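## Task

Get the black and the yellow supplement bottles upright on the top of the two-door cabinet beside arm1, with each base resting fully on that top. Finish with the tray empty, on the arm3/arm4 side, away from the wall opening. The drink can has to finish upright on the same piece of furniture it starts on. A tray carrying a load travels along one lane without help, and an empty tray returns along the other. It counts as a failure if the black bottle, the yellow bottle or the drink can contacts a roller lane while no gripper holds it. Anything that stays put only because a robot is holding it is not counted. At the end, open the grippers and move the arms away.

## Robot and tools

Robots: four identical i2rt Big YAM arms named arm1, arm2, arm3 and arm4. Each has six revolute joints, a two-finger gripper and a wrist camera. arm1 and arm2 share one room and arm3 and arm4 share another. A wall with an opening separates the rooms, and roller lanes carry the tray between them. Two fixed cameras watch the rooms: cam_arm1_arm2 and cam_arm3_arm4. The wrist cameras are arm1_cam_wrist through arm4_cam_wrist. With joints 1 and 6 at zero and the hand level and pointing ahead, the wrist camera sits on top of the hand and looks toward the fingertips. The hand can reach roughly 1.0 m from the joint1 axis.

Frames: there is a single scene frame with its origin on the floor and +z pointing up. "hand" is the point halfway between the fingertips. The hand's z axis runs along the fingers, and its y axis is the direction in which the fingers open and close. The poses of the robot feet are never printed.

execute_actions: the argument "actions" is a list holding either one action or none. An action is an object keyed by arm name, and only the arms you want to move need to appear. Each arm has a single key, "joints", which maps joint names to absolute target values. These are joint-space targets, not offsets and not Cartesian poses. The joints are:
- joint1_rad: base yaw, -2.879 to 2.879 rad. Positive is counter-clockwise seen from above, and 0 points the way the foot faces.
- joint2_rad: shoulder, 0 to 3.141 rad. At 0 the upper arm lies back, roughly level, and larger values raise it and bring it forward.
- joint3_rad: elbow, 0 to 3.019 rad. At 0 it is folded, and larger values open it.
- joint4_rad: hand pitch, -1.692 to 1.57 rad. Positive tips the fingers up.
- joint5_rad: hand sideways swing, -1.57 to 1.57 rad. Positive swings to the arm's right.
- joint6_rad: hand roll, -2.094 to 2.094 rad. Positive is clockwise when viewed from behind the hand.
- gripper_m: fingertip gap in metres, 0 to 0.093.

The tolerances for a joint to count as done are ±0.045, 0.14, 0.09, 0.055, 0.03, 0.035 rad for joints 1 to 6, and ±0.003 m for the gripper.

All motions in an action start together, and each joint moves at its own speed, so the hand's path can bulge outward. A joint or arm you leave out can keep pushing toward an earlier target. "cameras" is an optional list of camera names. Leaving it out, passing null or passing ["all"] gives every camera, and [] gives none. If the call contains an unknown key, camera or out-of-range value, the whole call is rejected and nothing moves. An empty actions list simply returns the current state and images.

wait: takes "seconds" from 0 to 10. It sends no new commands and then returns state and images.

zoom_image: takes "camera" and "region" [x0, y0, x1, y1] in image pixels, measured from the top-left corner. The region can be at most 504x504, and it works only on full images from the latest result. Wrist images are 504x504 fisheye and the room images are 896x504. The calibration gives K and distortion, and T_world_to_cam maps scene coordinates into camera coordinates. The real cameras can differ slightly from these values. Wrist camera poses are derived from joint readings, so they also carry joint errors.

read_manual: takes an optional "section" ("licences") and returns only licence text.

finished_scene: takes "scene" (1 or 2), ends that scene permanently and reports whether it succeeded. Call it only once the bottles are resting on their own, the tray is empty on the arm3/arm4 side, the grippers are open and the arms are clear.

Result lines: joint_positions holds the current readings. joint_status tells how each commanded joint finished:
- off_target: it stopped short and may still be pushing.
- contact_stop or time_out: it holds where it stopped. After a time_out the joint may keep a target near its position and keep pushing.
- not_followed: a self- or arm-collision check held back the targets, usually alongside "joint command not followed" and a "cause:" line. The gripper part of the action still runs, and the withheld targets may be retried later.
- limit_stop_at_motor_heat: the arm stopped because of overheating. Resend the target.

on_its_own lists joints that are acting without a command in this call. Its "held at" value is the joint's target, not its actual position. Joint torques come in the order of joints 1 to 6. They include offsets, friction and noise, so treat them only as a rough hint of load. A MOTOR HOT line appears from 85 °C. At 100 °C an OVER-TEMPERATURE FAULT makes that arm go limp and drop. To reduce a push, command a joint to its reported position. A target very near the current reading may produce no motion.

Things to avoid:
- Arms pressing hard against each other, which ends the run. The clearance check skips fingers, gripper housings and cameras.
- Arms striking anything hard, or pushing hard against it. They do not stop on contact.
- Dropping, knocking over or slamming objects.
- Letting any object go off the work area or onto the floor.
- The named bottles or the can touching a roller lane while no gripper holds them.
- Holding loads for a long time, which heats the motors.

Loose objects may sometimes get a small nudge from outside.

Each tool is called after "Request:" by a JSON object that holds its "name" and its "arguments", one argument or row to a line.

## Session

I'll start by looking at the current state of the scene.

Request:
{"name": "execute_actions", "arguments": {
  "actions": []
}}

Scene clock: 0.00 s.
Joint torques (N m, as the arm reports them, + toward a larger angle): no reading
Motor temperatures (°C, as the motors report them): arm1=[21 21 20 20 22 22] | arm2=[21 21 22 22 20 21] | arm3=[20 19 20 21 21 21] | arm4=[22 21 23 21 22 22]
arm1.joint_positions: joint1_rad=+0.246 joint2_rad=+0.522 joint3_rad=+1.535 joint4_rad=-1.329 joint5_rad=-0.072 joint6_rad=+0.143 gripper_m=+0.094
arm1.joint_status: not commanded
arm1.hand: x=-1.1957 y=-0.4389 z=+1.5749 quat_wxyz=(-0.297, +0.617, -0.527, -0.503) (m; scene frame)
arm2.joint_positions: joint1_rad=-0.281 joint2_rad=+0.600 joint3_rad=+1.633 joint4_rad=-1.469 joint5_rad=-0.139 joint6_rad=+0.778 gripper_m=+0.094
arm2.joint_status: not commanded
arm2.hand: x=-1.6335 y=+0.1055 z=+1.5557 quat_wxyz=(-0.514, -0.407, -0.735, -0.174) (m; scene frame)
arm3.joint_positions: joint1_rad=-0.859 joint2_rad=+0.587 joint3_rad=+1.585 joint4_rad=-1.308 joint5_rad=-0.196 joint6_rad=+0.453 gripper_m=+0.094
arm3.joint_status: not commanded
arm3.hand: x=+1.2845 y=-0.4662 z=+1.5044 quat_wxyz=(-0.448, +0.159, -0.786, -0.396) (m; scene frame)
arm4.joint_positions: joint1_rad=-0.063 joint2_rad=+0.402 joint3_rad=+1.523 joint4_rad=-1.228 joint5_rad=-0.081 joint6_rad=+0.765 gripper_m=+0.094
arm4.joint_status: not commanded
arm4.hand: x=+1.6449 y=+0.1263 z=+1.5889 quat_wxyz=(+0.250, +0.688, -0.283, -0.620) (m; scene frame)
pictures: arm1_cam_wrist, arm2_cam_wrist, arm3_cam_wrist, arm4_cam_wrist, cam_arm1_arm2, cam_arm3_arm4
Images, in order (width x height): arm1_cam_wrist 504x504, arm2_cam_wrist 504x504, arm3_cam_wrist 504x504, arm4_cam_wrist 504x504, cam_arm1_arm2 896x504, cam_arm3_arm4 896x504.

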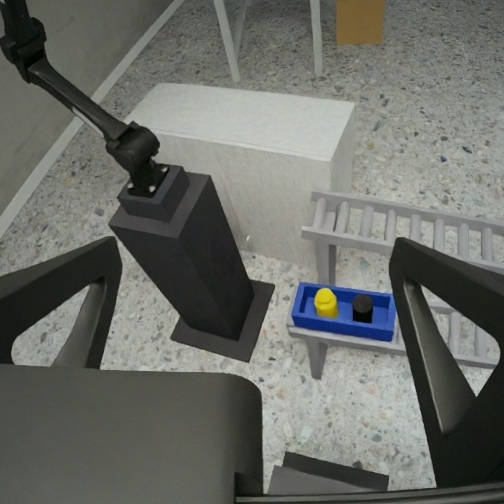

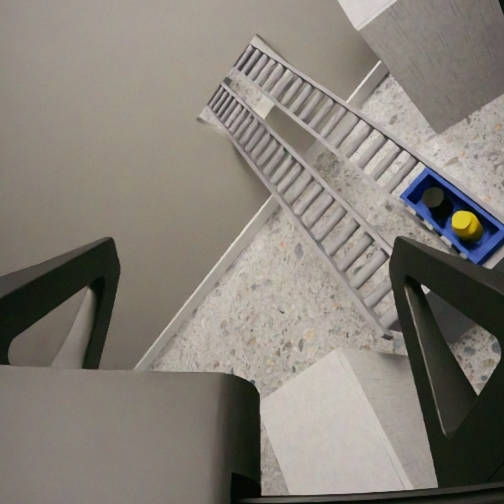

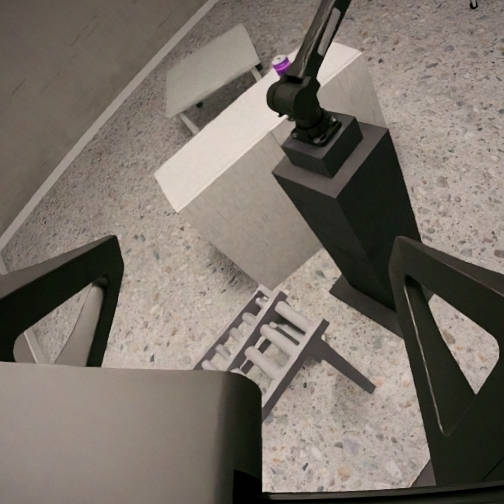

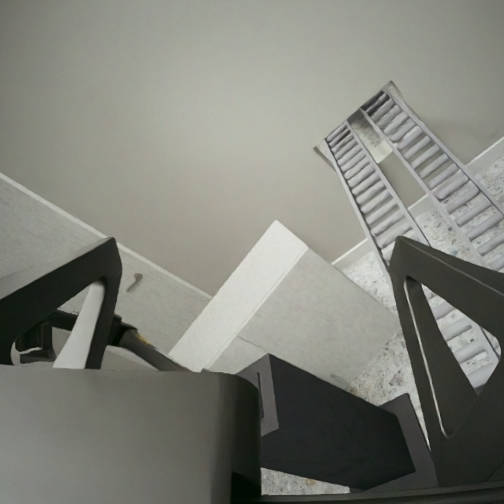

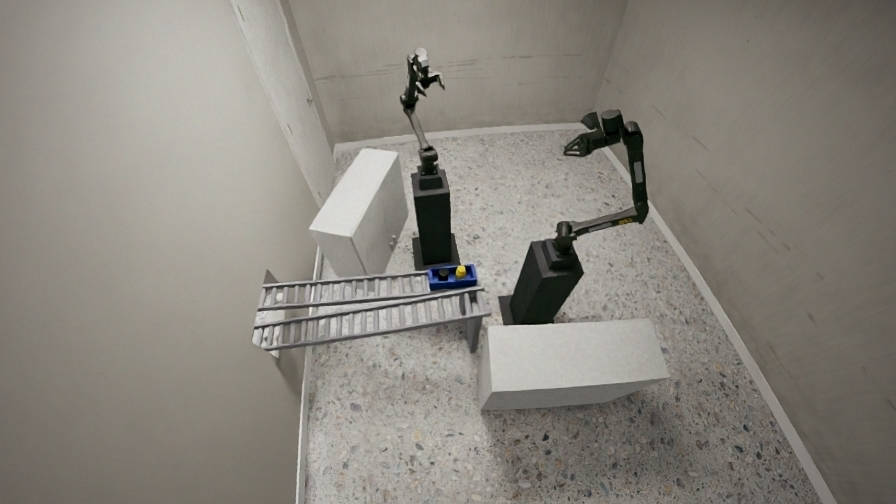

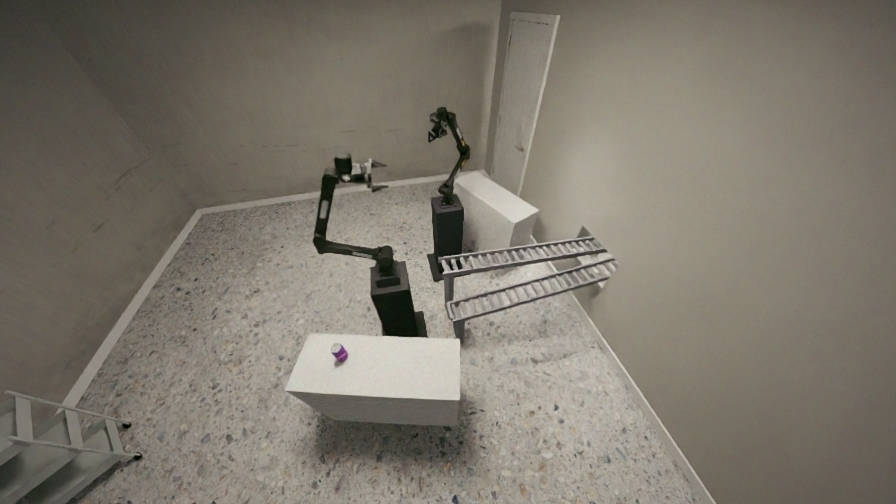

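Request:
{"name": "zoom_image", "arguments": {
  "camera": "cam_arm1_arm2",
  "region": [300, 140, 600, 360]
}}

Request:
{"name": "zoom_image", "arguments": {
  "camera": "arm1_cam_wrist",
  "region": [260, 180, 460, 380]
}}

Request:
{"name": "zoom_image", "arguments": {
  "camera": "arm2_cam_wrist",
  "region": [330, 100, 504, 300]
}}

Region (300, 140, 600, 360) of cam_arm1_arm2's 896x504 image, scaled by 1.680, with more detail than that image has; it fills the top 370 rows of this view, and the rest is white.

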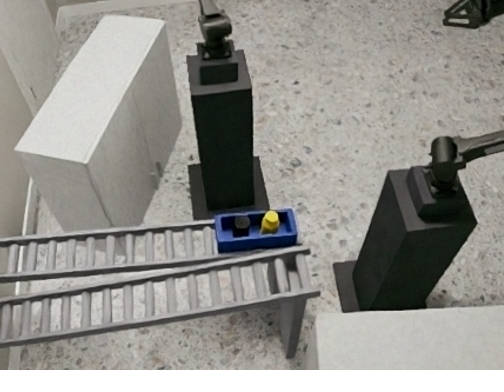

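Region (260, 180, 460, 380) of arm1_cam_wrist's 504x504 image, scaled by 2.520, with more detail than that image has.

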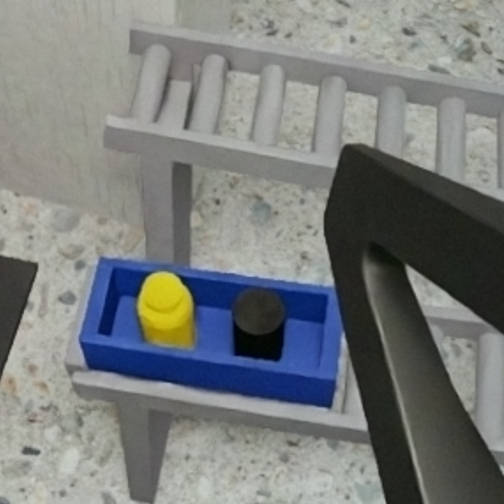

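Region (330, 100, 504, 300) of arm2_cam_wrist's 504x504 image, scaled by 2.520, with more detail than that image has; it fills the left 438 columns of this view, and the rest is white.

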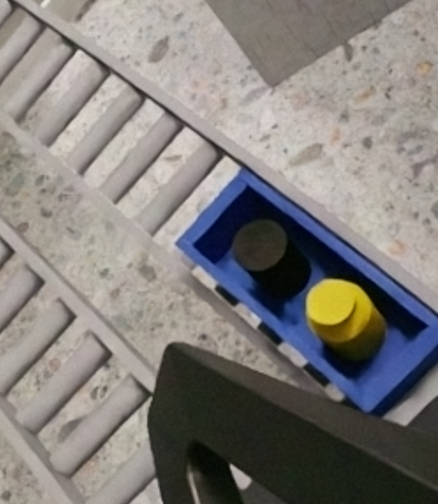

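Request:
{"name": "execute_actions", "arguments": {
  "actions": [
    {"arm1": {"joints": {"joint1_rad": 0.0, "joint2_rad": 2.257, "joint3_rad": 1.631, "joint4_rad": -0.945, "joint5_rad": 0.0, "joint6_rad": 0.0, "gripper_m": 0.093}}, "arm2": {"joints": {"joint1_rad": -0.093, "joint2_rad": 0.484, "joint3_rad": 0.518, "joint4_rad": -0.484, "joint5_rad": 0.0, "joint6_rad": 0.0, "gripper_m": 0.093}}}
  ],
  "cameras": ["arm1_cam_wrist", "arm2_cam_wrist", "cam_arm1_arm2"]
}}

Scene clock: 121.90 s.
Joint torques (N m, as the arm reports them, + toward a larger angle): arm1=[  0.99 -19.65   8.91   0.34   0.18  -0.35] | arm2=[-0.62  1.56  9.37  3.07  0.12 -0.03] | arm3=[-1.52  3.84  8.08  2.37 -0.12  0.06] | arm4=[-0.56  6.58  7.    2.28  0.13  0.05]
Motor temperatures (°C, as the motors report them): arm1=[21 22 27 21 22 22] | arm2=[21 21 26 22 20 21] | arm3=[20 19 29 21 21 21] | arm4=[22 22 28 21 22 22]
arm1.joint_positions: joint1_rad=+0.009 joint2_rad=+2.262 joint3_rad=+1.617 joint4_rad=-0.944 joint5_rad=-0.002 joint6_rad=+0.015 gripper_m=+0.093
arm1.joint_status: all done
arm1.hand: x=-1.1568 y=+0.0152 z=+0.8477 quat_wxyz=(+0.012, +0.708, -0.706, +0.008) (m; scene frame)
arm2.joint_positions: joint1_rad=-0.096 joint2_rad=+0.492 joint3_rad=+0.512 joint4_rad=-0.500 joint5_rad=-0.003 joint6_rad=+0.010 gripper_m=+0.093
arm2.joint_status: all done
arm2.hand: x=-1.4778 y=+0.0867 z=+1.1947 quat_wxyz=(-0.520, -0.062, -0.851, +0.038) (m; scene frame)
arm3.joint_positions: joint1_rad=-0.859 joint2_rad=+0.587 joint3_rad=+1.585 joint4_rad=-1.308 joint5_rad=-0.196 joint6_rad=+0.453 gripper_m=+0.094
arm3.joint_status: not commanded
arm3.hand: x=+1.2845 y=-0.4662 z=+1.5044 quat_wxyz=(-0.448, +0.159, -0.786, -0.396) (m; scene frame)
arm4.joint_positions: joint1_rad=-0.063 joint2_rad=+0.402 joint3_rad=+1.523 joint4_rad=-1.228 joint5_rad=-0.081 joint6_rad=+0.766 gripper_m=+0.094
arm4.joint_status: not commanded
arm4.hand: x=+1.6449 y=+0.1263 z=+1.5889 quat_wxyz=(+0.250, +0.687, -0.283, -0.620) (m; scene frame)
pictures: arm1_cam_wrist, arm2_cam_wrist, cam_arm1_arm2
camera_calibration (this result's frames):
arm1_cam_wrist: T_world_to_cam=[[0.99989, 0.0119151, 0.00884443, 1.14756], [0.00422322, -0.799883, 0.600141, -0.482343], [0.0142252, -0.600038, -0.799845, 0.827915], [0, 0, 0, 1]] pos_world=[-1.15718, 0.0972891, 0.941529]
arm2_cam_wrist: T_world_to_cam=[[-0.144641, -0.989481, -0.00236619, -0.127243], [-0.883851, 0.130274, -0.449262, -0.776504], [0.444844, -0.0628902, -0.893397, 1.85416], [0, 0, 0, 1]] pos_world=[-1.52953, 0.0918624, 1.30735]
Images, in order (width x height): arm1_cam_wrist 504x504, arm2_cam_wrist 504x504, cam_arm1_arm2 896x504.

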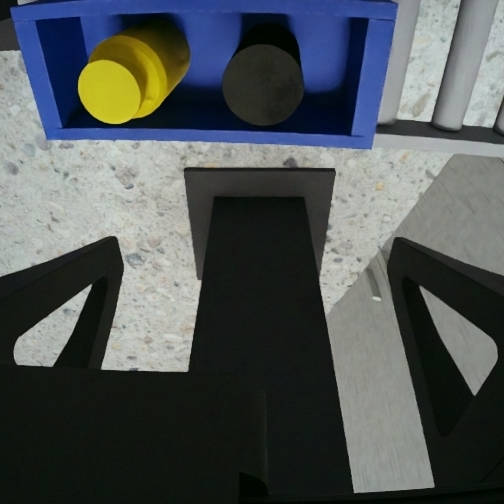

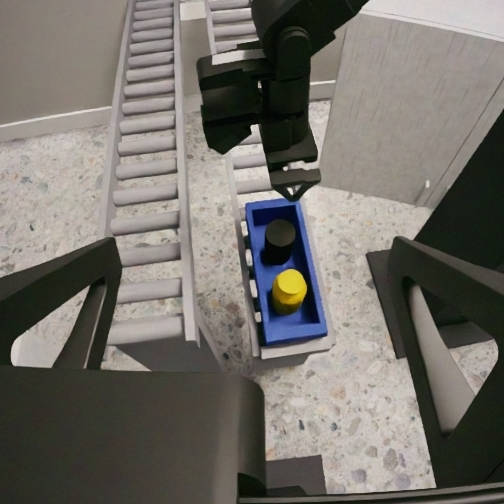

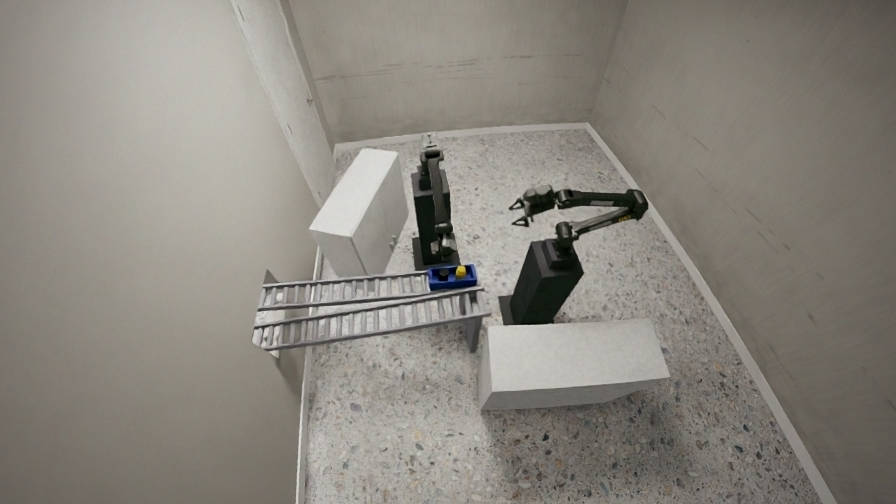

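Request:
{"name": "zoom_image", "arguments": {
  "camera": "arm1_cam_wrist",
  "region": [0, 0, 420, 170]
}}

Request:
{"name": "zoom_image", "arguments": {
  "camera": "arm2_cam_wrist",
  "region": [180, 150, 400, 380]
}}

Region (0, 0, 420, 170) of arm1_cam_wrist's 504x504 image, scaled by 1.200, with more detail than that image has; it fills the top 204 rows of this view, and the rest is white.

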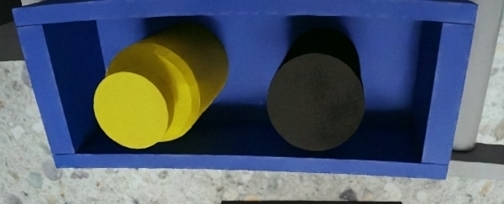

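Region (180, 150, 400, 380) of arm2_cam_wrist's 504x504 image, scaled by 2.191, with more detail than that image has; it fills the left 482 columns of this view, and the rest is white.

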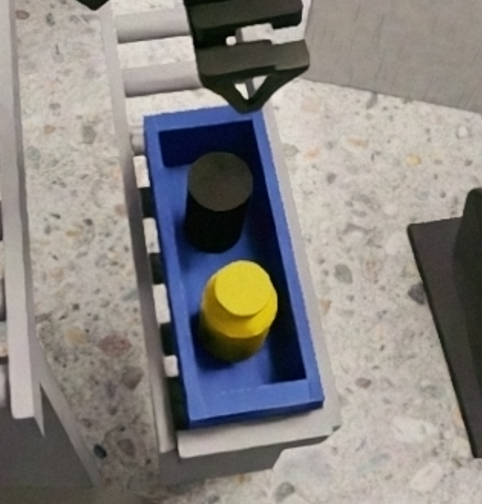

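Request:
{"name": "execute_actions", "arguments": {
  "actions": [
    {"arm1": {"joints": {"joint1_rad": -0.012, "joint2_rad": 2.482, "joint3_rad": 1.733, "joint4_rad": -0.792}}}
  ],
  "cameras": ["arm1_cam_wrist", "arm2_cam_wrist"]
}}

Scene clock: 187.87 s.
Joint torques (N m, as the arm reports them, + toward a larger angle): arm1=[  1.09 -21.54   7.99   0.65   0.15  -0.37] | arm2=[-0.65  1.58  9.37  3.05  0.12 -0.03] | arm3=[-1.5   2.57  7.95  2.49 -0.19  0.01] | arm4=[0.06 6.53 6.9  2.19 0.08 0.06]
Motor temperatures (°C, as the motors report them): arm1=[21 31 28 20 22 22] | arm2=[21 21 31 22 20 21] | arm3=[20 19 31 21 21 21] | arm4=[22 22 29 21 22 22]
arm1.joint_positions: joint1_rad=-0.001 joint2_rad=+2.496 joint3_rad=+1.721 joint4_rad=-0.798 joint5_rad=-0.002 joint6_rad=+0.015 gripper_m=+0.093
arm1.joint_status: all done
arm1.hand: x=-1.1509 y=+0.0355 z=+0.7349 quat_wxyz=(+0.006, +0.704, -0.710, +0.002) (m; scene frame)
arm2.joint_positions: joint1_rad=-0.096 joint2_rad=+0.492 joint3_rad=+0.512 joint4_rad=-0.500 joint5_rad=-0.003 joint6_rad=+0.010 gripper_m=+0.093
arm2.joint_status: not commanded
arm2.hand: x=-1.4778 y=+0.0867 z=+1.1947 quat_wxyz=(-0.520, -0.062, -0.851, +0.038) (m; scene frame)
arm3.joint_positions: joint1_rad=-0.859 joint2_rad=+0.587 joint3_rad=+1.585 joint4_rad=-1.308 joint5_rad=-0.196 joint6_rad=+0.453 gripper_m=+0.094
arm3.joint_status: not commanded
arm3.hand: x=+1.2845 y=-0.4662 z=+1.5044 quat_wxyz=(-0.448, +0.159, -0.786, -0.396) (m; scene frame)
arm4.joint_positions: joint1_rad=-0.063 joint2_rad=+0.402 joint3_rad=+1.523 joint4_rad=-1.228 joint5_rad=-0.081 joint6_rad=+0.766 gripper_m=+0.094
arm4.joint_status: not commanded
arm4.hand: x=+1.6449 y=+0.1263 z=+1.5889 quat_wxyz=(+0.250, +0.687, -0.283, -0.620) (m; scene frame)
pictures: arm1_cam_wrist, arm2_cam_wrist
camera_calibration (this result's frames):
arm1_cam_wrist: T_world_to_cam=[[0.99996, 0.001404, 0.00885986, 1.1428], [-0.00406708, -0.80937, 0.587285, -0.398223], [0.00799545, -0.587298, -0.809332, 0.74913], [0, 0, 0, 1]] pos_world=[-1.15037, 0.116049, 0.83004]
arm2_cam_wrist: T_world_to_cam=[[-0.144641, -0.989481, -0.00236619, -0.127243], [-0.883851, 0.130274, -0.449262, -0.776504], [0.444844, -0.0628902, -0.893397, 1.85416], [0, 0, 0, 1]] pos_world=[-1.52953, 0.0918624, 1.30735]
Images, in order (width x height): arm1_cam_wrist 504x504, arm2_cam_wrist 504x504.

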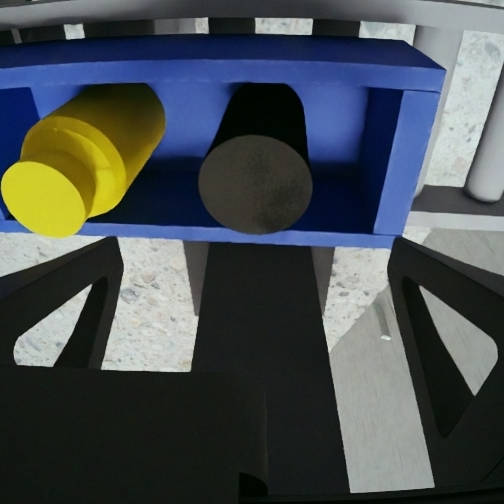

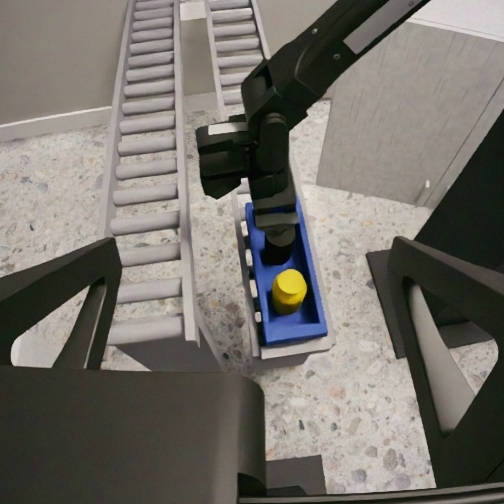

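Request:
{"name": "execute_actions", "arguments": {
  "actions": [
    {"arm1": {"joints": {"joint2_rad": 2.618, "joint3_rad": 1.786, "joint4_rad": -0.698}}}
  ],
  "cameras": ["arm1_cam_wrist", "arm2_cam_wrist"]
}}

Scene clock: 207.17 s.
Joint torques (N m, as the arm reports them, + toward a larger angle): arm1=[  0.55 -20.7    7.97   0.83   0.19  -0.35] | arm2=[-0.62  1.58  9.38  3.05  0.13 -0.03] | arm3=[-1.01  4.35  7.9   2.12 -0.13  0.05] | arm4=[-0.11  6.28  7.    2.06  0.12  0.05]
Motor temperatures (°C, as the motors report them): arm1=[21 33 28 20 22 22] | arm2=[21 21 31 22 20 21] | arm3=[20 19 31 21 21 21] | arm4=[22 22 29 21 22 22]
arm1.joint_positions: joint1_rad=-0.001 joint2_rad=+2.621 joint3_rad=+1.770 joint4_rad=-0.704 joint5_rad=-0.002 joint6_rad=+0.015 gripper_m=+0.093
arm1.joint_status: all done
arm1.hand: x=-1.1512 y=+0.0369 z=+0.6707 quat_wxyz=(+0.000, +0.704, -0.710, -0.004) (m; scene frame)
arm2.joint_positions: joint1_rad=-0.096 joint2_rad=+0.492 joint3_rad=+0.512 joint4_rad=-0.500 joint5_rad=-0.003 joint6_rad=+0.010 gripper_m=+0.093
arm2.joint_status: not commanded
arm2.hand: x=-1.4778 y=+0.0867 z=+1.1947 quat_wxyz=(-0.520, -0.062, -0.851, +0.038) (m; scene frame)
arm3.joint_positions: joint1_rad=-0.859 joint2_rad=+0.587 joint3_rad=+1.585 joint4_rad=-1.308 joint5_rad=-0.196 joint6_rad=+0.453 gripper_m=+0.094
arm3.joint_status: not commanded
arm3.hand: x=+1.2845 y=-0.4662 z=+1.5044 quat_wxyz=(-0.448, +0.159, -0.786, -0.396) (m; scene frame)
arm4.joint_positions: joint1_rad=-0.063 joint2_rad=+0.402 joint3_rad=+1.523 joint4_rad=-1.228 joint5_rad=-0.081 joint6_rad=+0.766 gripper_m=+0.094
arm4.joint_status: not commanded
arm4.hand: x=+1.6449 y=+0.1263 z=+1.5889 quat_wxyz=(+0.250, +0.687, -0.283, -0.620) (m; scene frame)
pictures: arm1_cam_wrist, arm2_cam_wrist
camera_calibration (this result's frames):
arm1_cam_wrist: T_world_to_cam=[[0.999961, 0.00117245, 0.00876909, 1.14373], [-0.00406392, -0.81955, 0.572994, -0.349338], [0.00785851, -0.573007, -0.819513, 0.704161], [0, 0, 0, 1]] pos_world=[-1.15064, 0.115849, 0.767208]
arm2_cam_wrist: T_world_to_cam=[[-0.144641, -0.989481, -0.00236619, -0.127243], [-0.883851, 0.130274, -0.449262, -0.776504], [0.444844, -0.0628902, -0.893397, 1.85416], [0, 0, 0, 1]] pos_world=[-1.52953, 0.0918624, 1.30735]
Images, in order (width x height): arm1_cam_wrist 504x504, arm2_cam_wrist 504x504.

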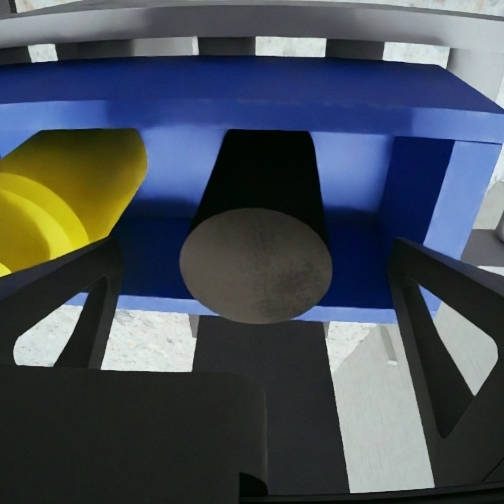

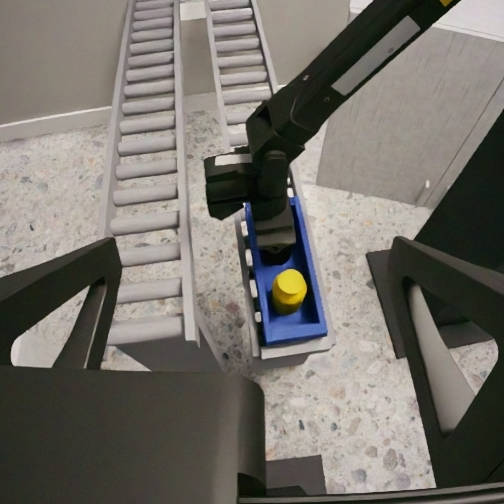

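Request:
{"name": "execute_actions", "arguments": {
  "actions": [
    {"arm1": {"joints": {"joint2_rad": 2.712, "joint3_rad": 1.824, "joint4_rad": -0.643}}}
  ],
  "cameras": ["arm1_cam_wrist", "arm2_cam_wrist"]
}}

Scene clock: 218.47 s.
Joint torques (N m, as the arm reports them, + toward a larger angle): arm1=[  0.68 -20.46   7.71   0.63   0.18  -0.34] | arm2=[-0.67  1.59  9.37  3.06  0.12 -0.03] | arm3=[-1.88  4.15  8.11  2.28 -0.08  0.02] | arm4=[-0.69  6.24  7.    2.1   0.14  0.07]
Motor temperatures (°C, as the motors report them): arm1=[21 34 28 20 22 22] | arm2=[21 21 32 22 20 21] | arm3=[20 19 31 21 21 21] | arm4=[22 22 29 21 22 22]
arm1.joint_positions: joint1_rad=-0.001 joint2_rad=+2.707 joint3_rad=+1.805 joint4_rad=-0.649 joint5_rad=-0.002 joint6_rad=+0.015 gripper_m=+0.093
arm1.joint_status: all done
arm1.hand: x=-1.1513 y=+0.0323 z=+0.6267 quat_wxyz=(-0.001, +0.704, -0.710, -0.006) (m; scene frame)
arm2.joint_positions: joint1_rad=-0.096 joint2_rad=+0.492 joint3_rad=+0.512 joint4_rad=-0.500 joint5_rad=-0.003 joint6_rad=+0.010 gripper_m=+0.093
arm2.joint_status: not commanded
arm2.hand: x=-1.4778 y=+0.0867 z=+1.1947 quat_wxyz=(-0.520, -0.062, -0.851, +0.038) (m; scene frame)
arm3.joint_positions: joint1_rad=-0.859 joint2_rad=+0.587 joint3_rad=+1.585 joint4_rad=-1.308 joint5_rad=-0.196 joint6_rad=+0.453 gripper_m=+0.094
arm3.joint_status: not commanded
arm3.hand: x=+1.2845 y=-0.4662 z=+1.5044 quat_wxyz=(-0.448, +0.159, -0.786, -0.396) (m; scene frame)
arm4.joint_positions: joint1_rad=-0.063 joint2_rad=+0.402 joint3_rad=+1.523 joint4_rad=-1.228 joint5_rad=-0.081 joint6_rad=+0.766 gripper_m=+0.094
arm4.joint_status: not commanded
arm4.hand: x=+1.6449 y=+0.1263 z=+1.5889 quat_wxyz=(+0.250, +0.687, -0.283, -0.620) (m; scene frame)
pictures: arm1_cam_wrist, arm2_cam_wrist
camera_calibration (this result's frames):
arm1_cam_wrist: T_world_to_cam=[[0.999961, 0.00111731, 0.00874678, 1.1443], [-0.00406352, -0.821947, 0.56955, -0.325729], [0.00782575, -0.569563, -0.82191, 0.666811], [0, 0, 0, 1]] pos_world=[-1.1508, 0.11078, 0.723569]
arm2_cam_wrist: T_world_to_cam=[[-0.144641, -0.989481, -0.00236619, -0.127243], [-0.883851, 0.130274, -0.449262, -0.776504], [0.444844, -0.0628902, -0.893397, 1.85416], [0, 0, 0, 1]] pos_world=[-1.52953, 0.0918624, 1.30735]
Images, in order (width x height): arm1_cam_wrist 504x504, arm2_cam_wrist 504x504.

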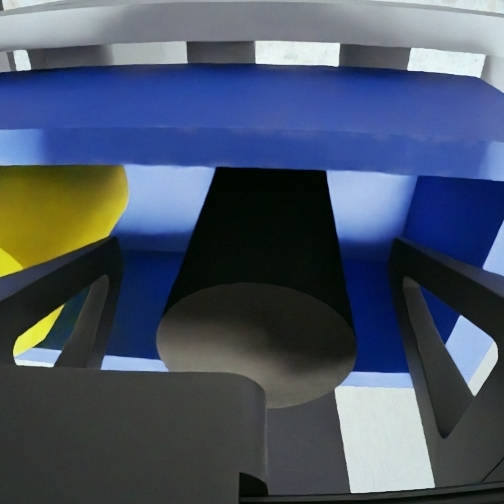

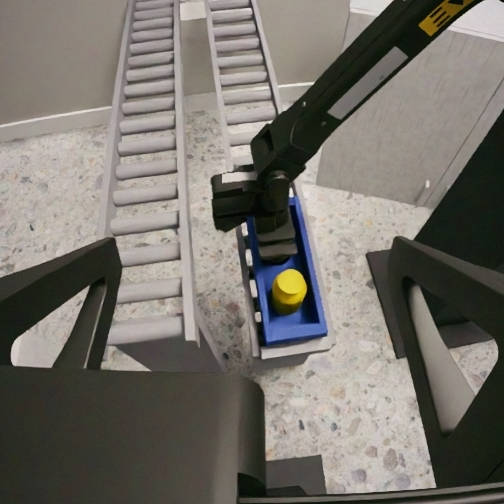

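Request:
{"name": "execute_actions", "arguments": {
  "actions": [
    {"arm1": {"joints": {"gripper_m": 0.035}}}
  ],
  "cameras": ["arm1_cam_wrist"]
}}

Scene clock: 221.57 s.
Joint torques (N m, as the arm reports them, + toward a larger angle): arm1=[  1.22 -20.16   7.7    0.72   0.16  -0.34] | arm2=[-0.68  1.57  9.38  3.06  0.12 -0.03] | arm3=[-1.88  3.3   8.02  1.84 -0.11  0.04] | arm4=[0.32 6.78 6.9  2.15 0.11 0.03]
Motor temperatures (°C, as the motors report them): arm1=[21 34 28 20 22 22] | arm2=[21 21 32 22 20 21] | arm3=[20 19 31 21 21 21] | arm4=[22 22 30 21 22 22]
arm1.joint_positions: joint1_rad=-0.001 joint2_rad=+2.707 joint3_rad=+1.805 joint4_rad=-0.649 joint5_rad=-0.001 joint6_rad=+0.015 gripper_m=+0.058
arm1.joint_status: gripper_m off_target (ended at +0.058, target +0.035)
arm1.hand: x=-1.1511 y=+0.0323 z=+0.6267 quat_wxyz=(-0.002, +0.704, -0.710, -0.005) (m; scene frame)
arm2.joint_positions: joint1_rad=-0.096 joint2_rad=+0.492 joint3_rad=+0.512 joint4_rad=-0.500 joint5_rad=-0.003 joint6_rad=+0.010 gripper_m=+0.093
arm2.joint_status: not commanded
arm2.hand: x=-1.4778 y=+0.0867 z=+1.1947 quat_wxyz=(-0.520, -0.062, -0.851, +0.038) (m; scene frame)
arm3.joint_positions: joint1_rad=-0.859 joint2_rad=+0.587 joint3_rad=+1.585 joint4_rad=-1.308 joint5_rad=-0.196 joint6_rad=+0.453 gripper_m=+0.094
arm3.joint_status: not commanded
arm3.hand: x=+1.2845 y=-0.4662 z=+1.5044 quat_wxyz=(-0.448, +0.159, -0.786, -0.396) (m; scene frame)
arm4.joint_positions: joint1_rad=-0.063 joint2_rad=+0.402 joint3_rad=+1.523 joint4_rad=-1.228 joint5_rad=-0.081 joint6_rad=+0.766 gripper_m=+0.094
arm4.joint_status: not commanded
arm4.hand: x=+1.6449 y=+0.1263 z=+1.5889 quat_wxyz=(+0.250, +0.687, -0.283, -0.620) (m; scene frame)
pictures: arm1_cam_wrist
camera_calibration (this result's frames):
arm1_cam_wrist: T_world_to_cam=[[0.99995, 0.00148739, 0.00989483, 1.14336], [-0.00441313, -0.821954, 0.569537, -0.326121], [0.00898022, -0.569552, -0.821906, 0.668135], [0, 0, 0, 1]] pos_world=[-1.15074, 0.110781, 0.723569]
Images, in order (width x height): arm1_cam_wrist 504x504.

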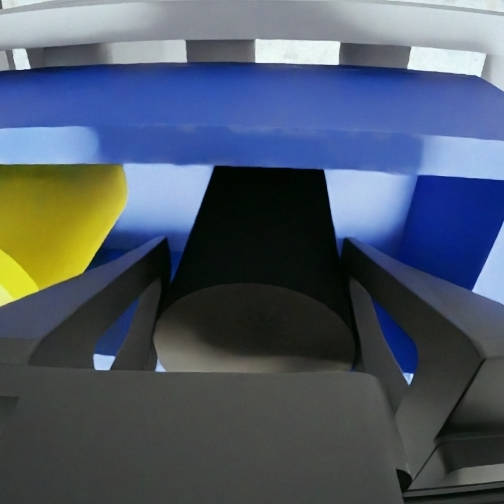

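Request:
{"name": "execute_actions", "arguments": {
  "actions": [
    {"arm1": {"joints": {"joint2_rad": 2.545, "joint3_rad": 1.735, "joint4_rad": -0.685}}}
  ],
  "cameras": ["arm1_cam_wrist", "arm2_cam_wrist"]
}}

Scene clock: 245.53 s.
Joint torques (N m, as the arm reports them, + toward a larger angle): arm1=[  0.57 -20.21   7.87   0.48   0.14  -0.35] | arm2=[-0.67  1.54  9.37  3.07  0.12 -0.03] | arm3=[-0.96  3.77  8.09  2.11 -0.13  0.06] | arm4=[-0.53  6.21  7.02  2.16  0.1   0.01]
Motor temperatures (°C, as the motors report them): arm1=[21 35 28 20 22 22] | arm2=[21 21 32 22 20 21] | arm3=[20 20 32 21 21 21] | arm4=[22 22 30 21 22 22]
arm1.joint_positions: joint1_rad=-0.001 joint2_rad=+2.545 joint3_rad=+1.722 joint4_rad=-0.683 joint5_rad=-0.001 joint6_rad=+0.014 gripper_m=+0.058
arm1.joint_status: all done
arm1.hand: x=-1.1509 y=+0.0469 z=+0.7059 quat_wxyz=(-0.018, +0.704, -0.710, -0.022) (m; scene frame)
arm2.joint_positions: joint1_rad=-0.096 joint2_rad=+0.492 joint3_rad=+0.512 joint4_rad=-0.500 joint5_rad=-0.003 joint6_rad=+0.010 gripper_m=+0.093
arm2.joint_status: not commanded
arm2.hand: x=-1.4778 y=+0.0867 z=+1.1947 quat_wxyz=(-0.520, -0.062, -0.851, +0.038) (m; scene frame)
arm3.joint_positions: joint1_rad=-0.859 joint2_rad=+0.587 joint3_rad=+1.585 joint4_rad=-1.308 joint5_rad=-0.196 joint6_rad=+0.453 gripper_m=+0.094
arm3.joint_status: not commanded
arm3.hand: x=+1.2845 y=-0.4662 z=+1.5044 quat_wxyz=(-0.448, +0.159, -0.786, -0.396) (m; scene frame)
arm4.joint_positions: joint1_rad=-0.063 joint2_rad=+0.402 joint3_rad=+1.523 joint4_rad=-1.228 joint5_rad=-0.081 joint6_rad=+0.766 gripper_m=+0.094
arm4.joint_status: not commanded
arm4.hand: x=+1.6449 y=+0.1263 z=+1.5889 quat_wxyz=(+0.250, +0.687, -0.283, -0.620) (m; scene frame)
pictures: arm1_cam_wrist, arm2_cam_wrist
camera_calibration (this result's frames):
arm1_cam_wrist: T_world_to_cam=[[0.999952, 0.00121483, 0.00967148, 1.14248], [-0.0041064, -0.847359, 0.531005, -0.330433], [0.0088403, -0.531019, -0.847314, 0.757501], [0, 0, 0, 1]] pos_world=[-1.15048, 0.120864, 0.806253]
arm2_cam_wrist: T_world_to_cam=[[-0.144641, -0.989481, -0.00236619, -0.127243], [-0.883851, 0.130274, -0.449262, -0.776504], [0.444844, -0.0628902, -0.893397, 1.85416], [0, 0, 0, 1]] pos_world=[-1.52953, 0.0918624, 1.30735]
Images, in order (width x height): arm1_cam_wrist 504x504, arm2_cam_wrist 504x504.

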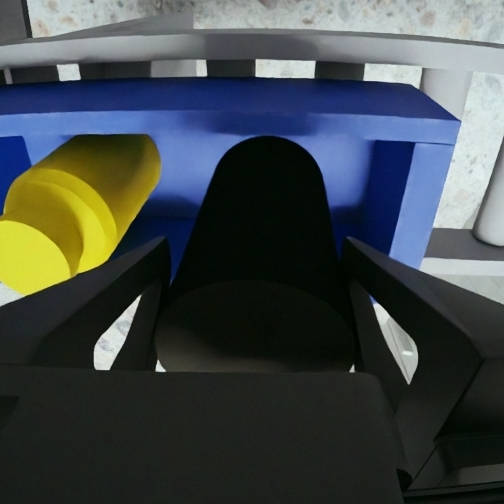

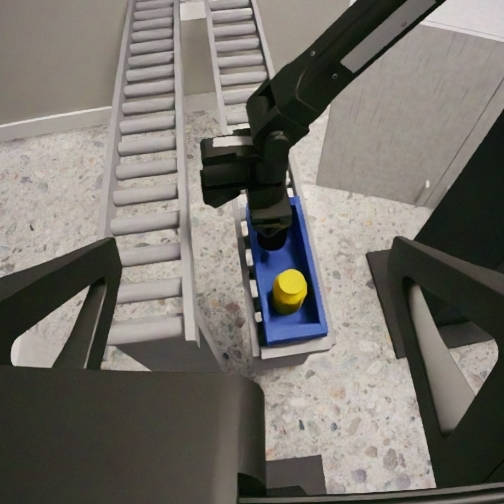

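Request:
{"name": "execute_actions", "arguments": {
  "actions": [
    {"arm1": {"joints": {"joint1_rad": -1.65, "joint2_rad": 2.095, "joint3_rad": 1.575, "joint4_rad": -1.03}}, "arm2": {"joints": {"joint1_rad": -0.078, "joint2_rad": 1.2, "joint3_rad": 0.8, "joint4_rad": -0.9, "joint6_rad": -0.13}}}
  ],
  "cameras": ["arm1_cam_wrist", "arm2_cam_wrist", "cam_arm1_arm2"]
}}

Scene clock: 292.87 s.
Joint torques (N m, as the arm reports them, + toward a larger angle): arm1=[  2.25 -18.84   8.99   0.3    0.04  -0.31] | arm2=[-0.48 -4.6   9.18  0.91  0.1  -0.02] | arm3=[-0.93  3.37  8.07  2.24 -0.12  0.09] | arm4=[-0.15  6.6   7.1   2.28  0.09  0.04]
Motor temperatures (°C, as the motors report them): arm1=[21 37 28 20 22 22] | arm2=[21 21 34 22 20 21] | arm3=[20 20 32 21 21 21] | arm4=[22 22 30 21 22 22]
arm1.joint_positions: joint1_rad=-1.660 joint2_rad=+2.103 joint3_rad=+1.568 joint4_rad=-1.022 joint5_rad=+0.002 joint6_rad=+0.013 gripper_m=+0.058
arm1.joint_status: all done
arm1.hand: x=-0.5439 y=-0.6499 z=+0.9299 quat_wxyz=(-0.005, -0.047, -0.999, +0.006) (m; scene frame)
arm2.joint_positions: joint1_rad=-0.084 joint2_rad=+1.200 joint3_rad=+0.777 joint4_rad=-0.894 joint5_rad=-0.003 joint6_rad=-0.120 gripper_m=+0.093
arm2.joint_status: all done
arm2.hand: x=-1.4393 y=+0.0839 z=+1.0448 quat_wxyz=(-0.128, -0.005, -0.992, +0.020) (m; scene frame)
arm3.joint_positions: joint1_rad=-0.859 joint2_rad=+0.587 joint3_rad=+1.585 joint4_rad=-1.308 joint5_rad=-0.196 joint6_rad=+0.453 gripper_m=+0.094
arm3.joint_status: not commanded
arm3.hand: x=+1.2845 y=-0.4662 z=+1.5044 quat_wxyz=(-0.448, +0.159, -0.786, -0.396) (m; scene frame)
arm4.joint_positions: joint1_rad=-0.063 joint2_rad=+0.402 joint3_rad=+1.523 joint4_rad=-1.228 joint5_rad=-0.081 joint6_rad=+0.766 gripper_m=+0.094
arm4.joint_status: not commanded
arm4.hand: x=+1.6449 y=+0.1263 z=+1.5889 quat_wxyz=(+0.250, +0.687, -0.283, -0.620) (m; scene frame)
pictures: arm1_cam_wrist, arm2_cam_wrist, cam_arm1_arm2
camera_calibration (this result's frames):
arm1_cam_wrist: T_world_to_cam=[[-0.0846992, -0.996036, 0.0271699, -0.720106], [-0.817654, 0.0850621, 0.569391, -0.909519], [-0.569446, 0.0260114, -0.821617, 0.595505], [0, 0, 0, 1]] pos_world=[-0.465556, -0.655375, 1.02672]
arm2_cam_wrist: T_world_to_cam=[[-0.0160214, -0.999224, 0.0359732, 0.021083], [-0.93051, 0.0280669, 0.36519, -1.71895], [-0.365916, -0.0276226, -0.930238, 0.571569], [0, 0, 0, 1]] pos_world=[-1.39001, 0.0851004, 1.15868]
Images, in order (width x height): arm1_cam_wrist 504x504, arm2_cam_wrist 504x504, cam_arm1_arm2 896x504.

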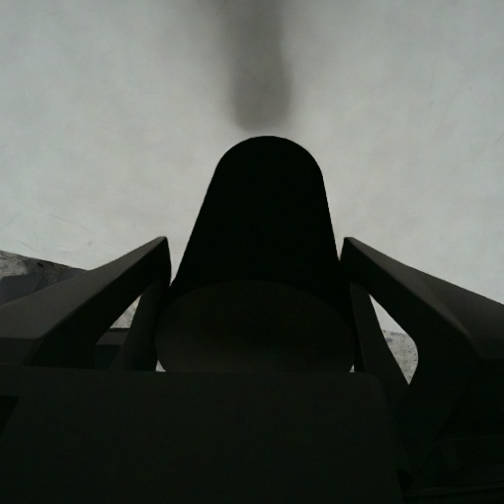

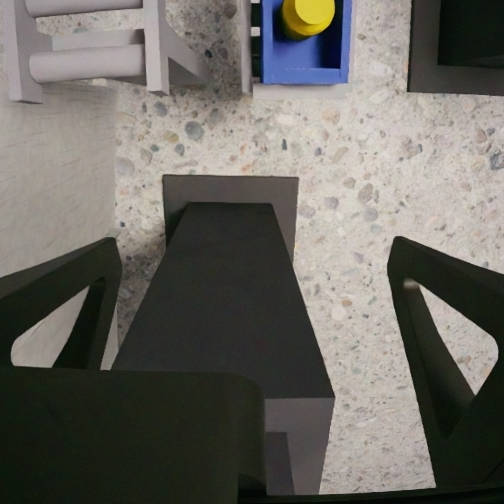

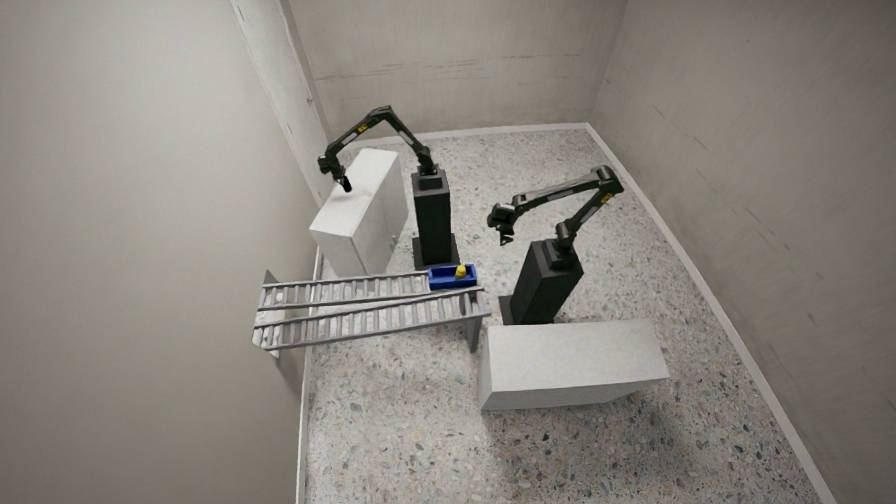

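Request:
{"name": "zoom_image", "arguments": {
  "camera": "cam_arm1_arm2",
  "region": [290, 100, 460, 280]
}}

Region (290, 100, 460, 280) of cam_arm1_arm2's 896x504 image, scaled by 2.800, with more detail than that image has.

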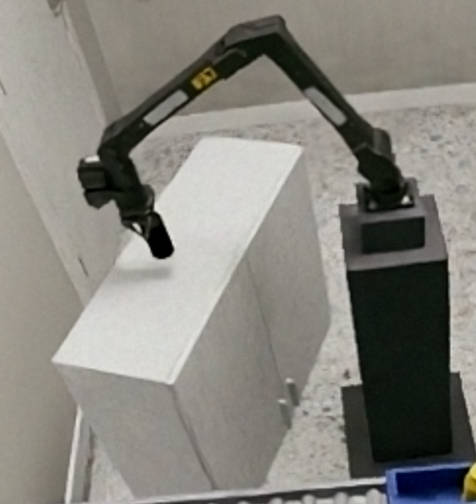

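Request:
{"name": "execute_actions", "arguments": {
  "actions": [
    {"arm1": {"joints": {"joint2_rad": 2.228, "joint3_rad": 1.55, "joint4_rad": -0.863}}, "arm2": {"joints": {"joint1_rad": -0.078, "joint2_rad": 2.232, "joint3_rad": 1.467, "joint4_rad": -0.78, "joint6_rad": -0.13}}}
  ],
  "cameras": ["arm1_cam_wrist", "arm2_cam_wrist", "cam_arm1_arm2"]
}}

Scene clock: 318.67 s.
Joint torques (N m, as the arm reports them, + toward a larger angle): arm1=[  2.65 -18.52   7.6    0.9    0.    -0.34] | arm2=[ -0.6  -16.76   7.65   0.54   0.1   -0.02] | arm3=[-1.35  2.86  8.    2.25 -0.16  0.01] | arm4=[-0.2   6.09  7.06  2.31  0.1   0.07]
Motor temperatures (°C, as the motors report them): arm1=[21 37 29 20 22 22] | arm2=[21 22 34 22 20 21] | arm3=[20 20 33 21 21 21] | arm4=[22 22 31 21 22 22]
arm1.joint_positions: joint1_rad=-1.662 joint2_rad=+2.222 joint3_rad=+1.551 joint4_rad=-0.872 joint5_rad=+0.004 joint6_rad=+0.012 gripper_m=+0.057
arm1.joint_status: all done
arm1.hand: x=-0.5373 y=-0.6531 z=+0.8553 quat_wxyz=(-0.012, -0.048, -0.999, +0.007) (m; scene frame)
arm2.joint_positions: joint1_rad=-0.084 joint2_rad=+2.249 joint3_rad=+1.436 joint4_rad=-0.778 joint5_rad=-0.003 joint6_rad=-0.121 gripper_m=+0.093
arm2.joint_status: all done
arm2.hand: x=-1.2275 y=+0.0533 z=+0.7928 quat_wxyz=(+0.007, -0.006, -1.000, +0.003) (m; scene frame)
arm3.joint_positions: joint1_rad=-0.859 joint2_rad=+0.587 joint3_rad=+1.585 joint4_rad=-1.308 joint5_rad=-0.196 joint6_rad=+0.453 gripper_m=+0.094
arm3.joint_status: not commanded
arm3.hand: x=+1.2845 y=-0.4662 z=+1.5044 quat_wxyz=(-0.448, +0.159, -0.786, -0.396) (m; scene frame)
arm4.joint_positions: joint1_rad=-0.063 joint2_rad=+0.402 joint3_rad=+1.523 joint4_rad=-1.228 joint5_rad=-0.081 joint6_rad=+0.766 gripper_m=+0.094
arm4.joint_status: not commanded
arm4.hand: x=+1.6449 y=+0.1263 z=+1.5889 quat_wxyz=(+0.250, +0.687, -0.283, -0.620) (m; scene frame)
pictures: arm1_cam_wrist, arm2_cam_wrist, cam_arm1_arm2
camera_calibration (this result's frames):
arm1_cam_wrist: T_world_to_cam=[[-0.0861257, -0.99586, 0.0290646, -0.723047], [-0.825618, 0.0876698, 0.557377, -0.853666], [-0.557617, 0.0240082, -0.829751, 0.550109], [0, 0, 0, 1]] pos_world=[-0.460325, -0.65842, 0.953282]
arm2_cam_wrist: T_world_to_cam=[[-0.0128194, -0.999911, 0.00368264, 0.0325428], [-0.798785, 0.0124561, 0.601488, -1.45383], [-0.60148, 0.00476907, -0.798874, 0.0187378], [0, 0, 0, 1]] pos_world=[-1.14961, 0.0505596, 0.889312]
Images, in order (width x height): arm1_cam_wrist 504x504, arm2_cam_wrist 504x504, cam_arm1_arm2 896x504.

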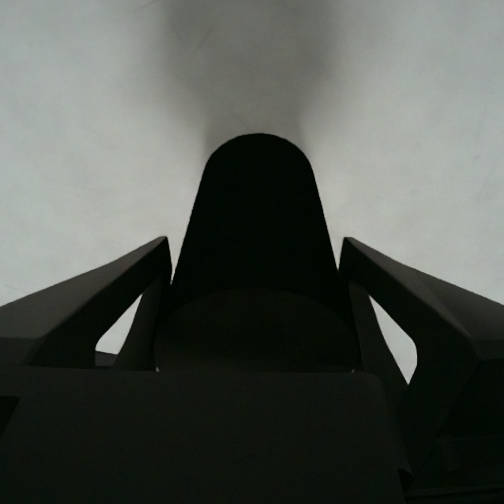

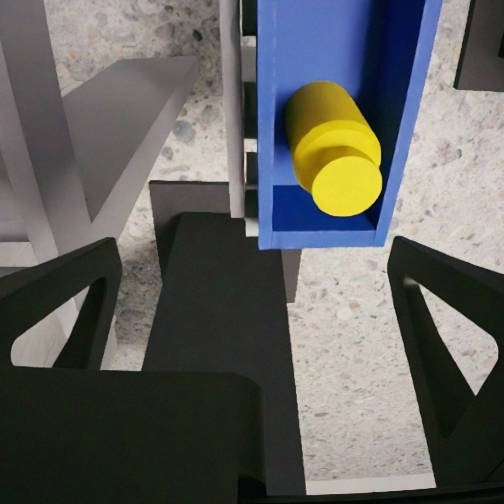

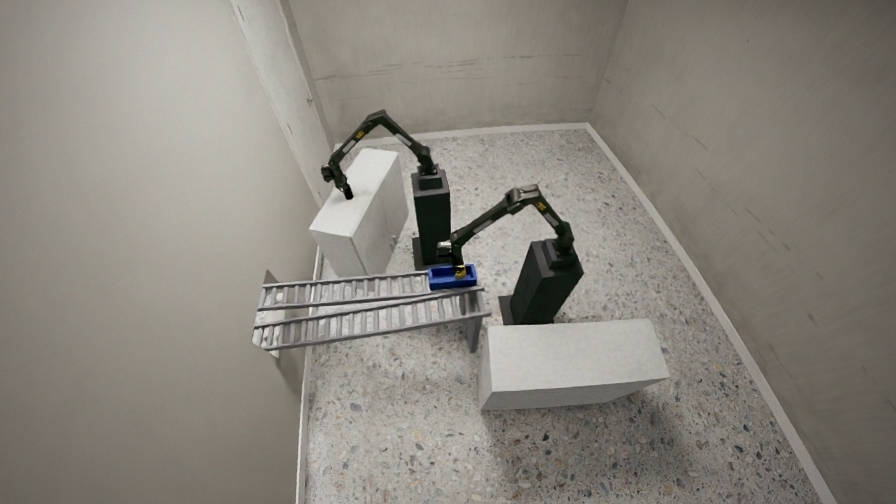

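Request:
{"name": "execute_actions", "arguments": {
  "actions": [
    {"arm1": {"joints": {"gripper_m": 0.093}}}
  ],
  "cameras": ["arm1_cam_wrist", "cam_arm1_arm2"]
}}

Scene clock: 323.37 s.
Joint torques (N m, as the arm reports them, + toward a larger angle): arm1=[  2.6  -18.12   7.62   0.86   0.02  -0.32] | arm2=[ -0.56 -16.42   7.71   0.54   0.1   -0.02] | arm3=[-1.09  3.64  8.02  2.19 -0.15  0.04] | arm4=[0.26 6.71 7.06 2.2  0.13 0.02]
Motor temperatures (°C, as the motors report them): arm1=[21 37 29 20 22 22] | arm2=[21 24 33 22 20 21] | arm3=[20 20 33 21 21 21] | arm4=[22 22 31 21 22 22]
arm1.joint_positions: joint1_rad=-1.662 joint2_rad=+2.222 joint3_rad=+1.550 joint4_rad=-0.872 joint5_rad=+0.002 joint6_rad=+0.012 gripper_m=+0.093
arm1.joint_status: all done
arm1.hand: x=-0.5375 y=-0.6529 z=+0.8551 quat_wxyz=(-0.012, -0.048, -0.999, +0.007) (m; scene frame)
arm2.joint_positions: joint1_rad=-0.084 joint2_rad=+2.249 joint3_rad=+1.436 joint4_rad=-0.778 joint5_rad=-0.003 joint6_rad=-0.121 gripper_m=+0.093
arm2.joint_status: not commanded
arm2.hand: x=-1.2275 y=+0.0533 z=+0.7928 quat_wxyz=(+0.007, -0.006, -1.000, +0.003) (m; scene frame)
arm3.joint_positions: joint1_rad=-0.859 joint2_rad=+0.587 joint3_rad=+1.585 joint4_rad=-1.308 joint5_rad=-0.196 joint6_rad=+0.453 gripper_m=+0.094
arm3.joint_status: not commanded
arm3.hand: x=+1.2845 y=-0.4662 z=+1.5044 quat_wxyz=(-0.448, +0.159, -0.786, -0.396) (m; scene frame)
arm4.joint_positions: joint1_rad=-0.063 joint2_rad=+0.402 joint3_rad=+1.523 joint4_rad=-1.228 joint5_rad=-0.081 joint6_rad=+0.766 gripper_m=+0.094
arm4.joint_status: not commanded
arm4.hand: x=+1.6449 y=+0.1263 z=+1.5889 quat_wxyz=(+0.250, +0.687, -0.283, -0.620) (m; scene frame)
pictures: arm1_cam_wrist, cam_arm1_arm2
camera_calibration (this result's frames):
arm1_cam_wrist: T_world_to_cam=[[-0.0860859, -0.995907, 0.0275407, -0.721487], [-0.82548, 0.0867774, 0.557721, -0.854573], [-0.557828, 0.0252776, -0.829572, 0.55033], [0, 0, 0, 1]] pos_world=[-0.460553, -0.658287, 0.953021]
Images, in order (width x height): arm1_cam_wrist 504x504, cam_arm1_arm2 896x504.

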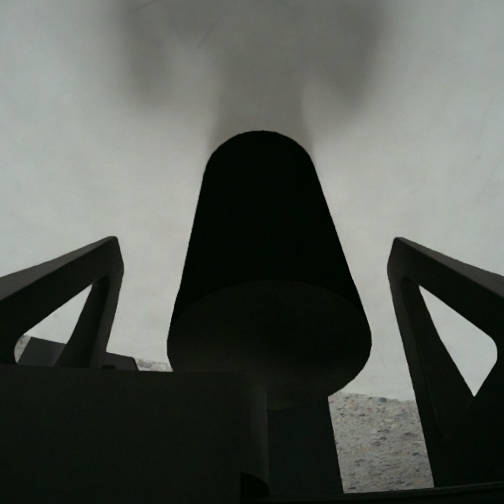

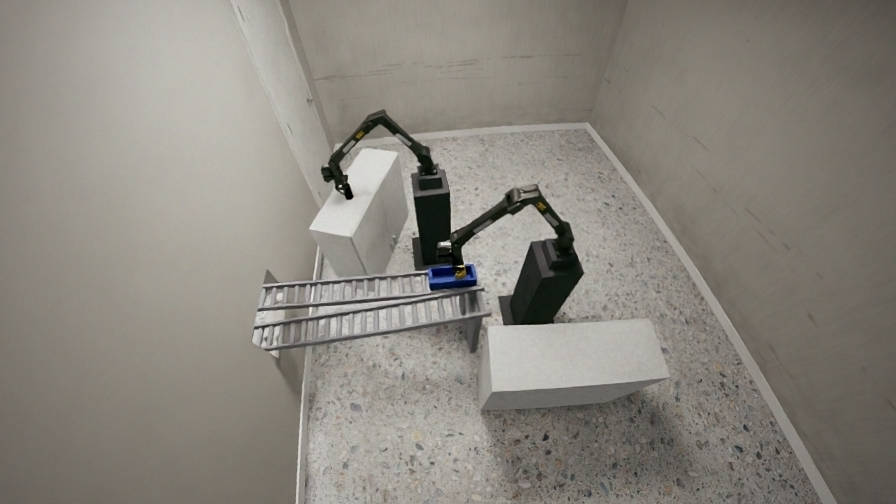

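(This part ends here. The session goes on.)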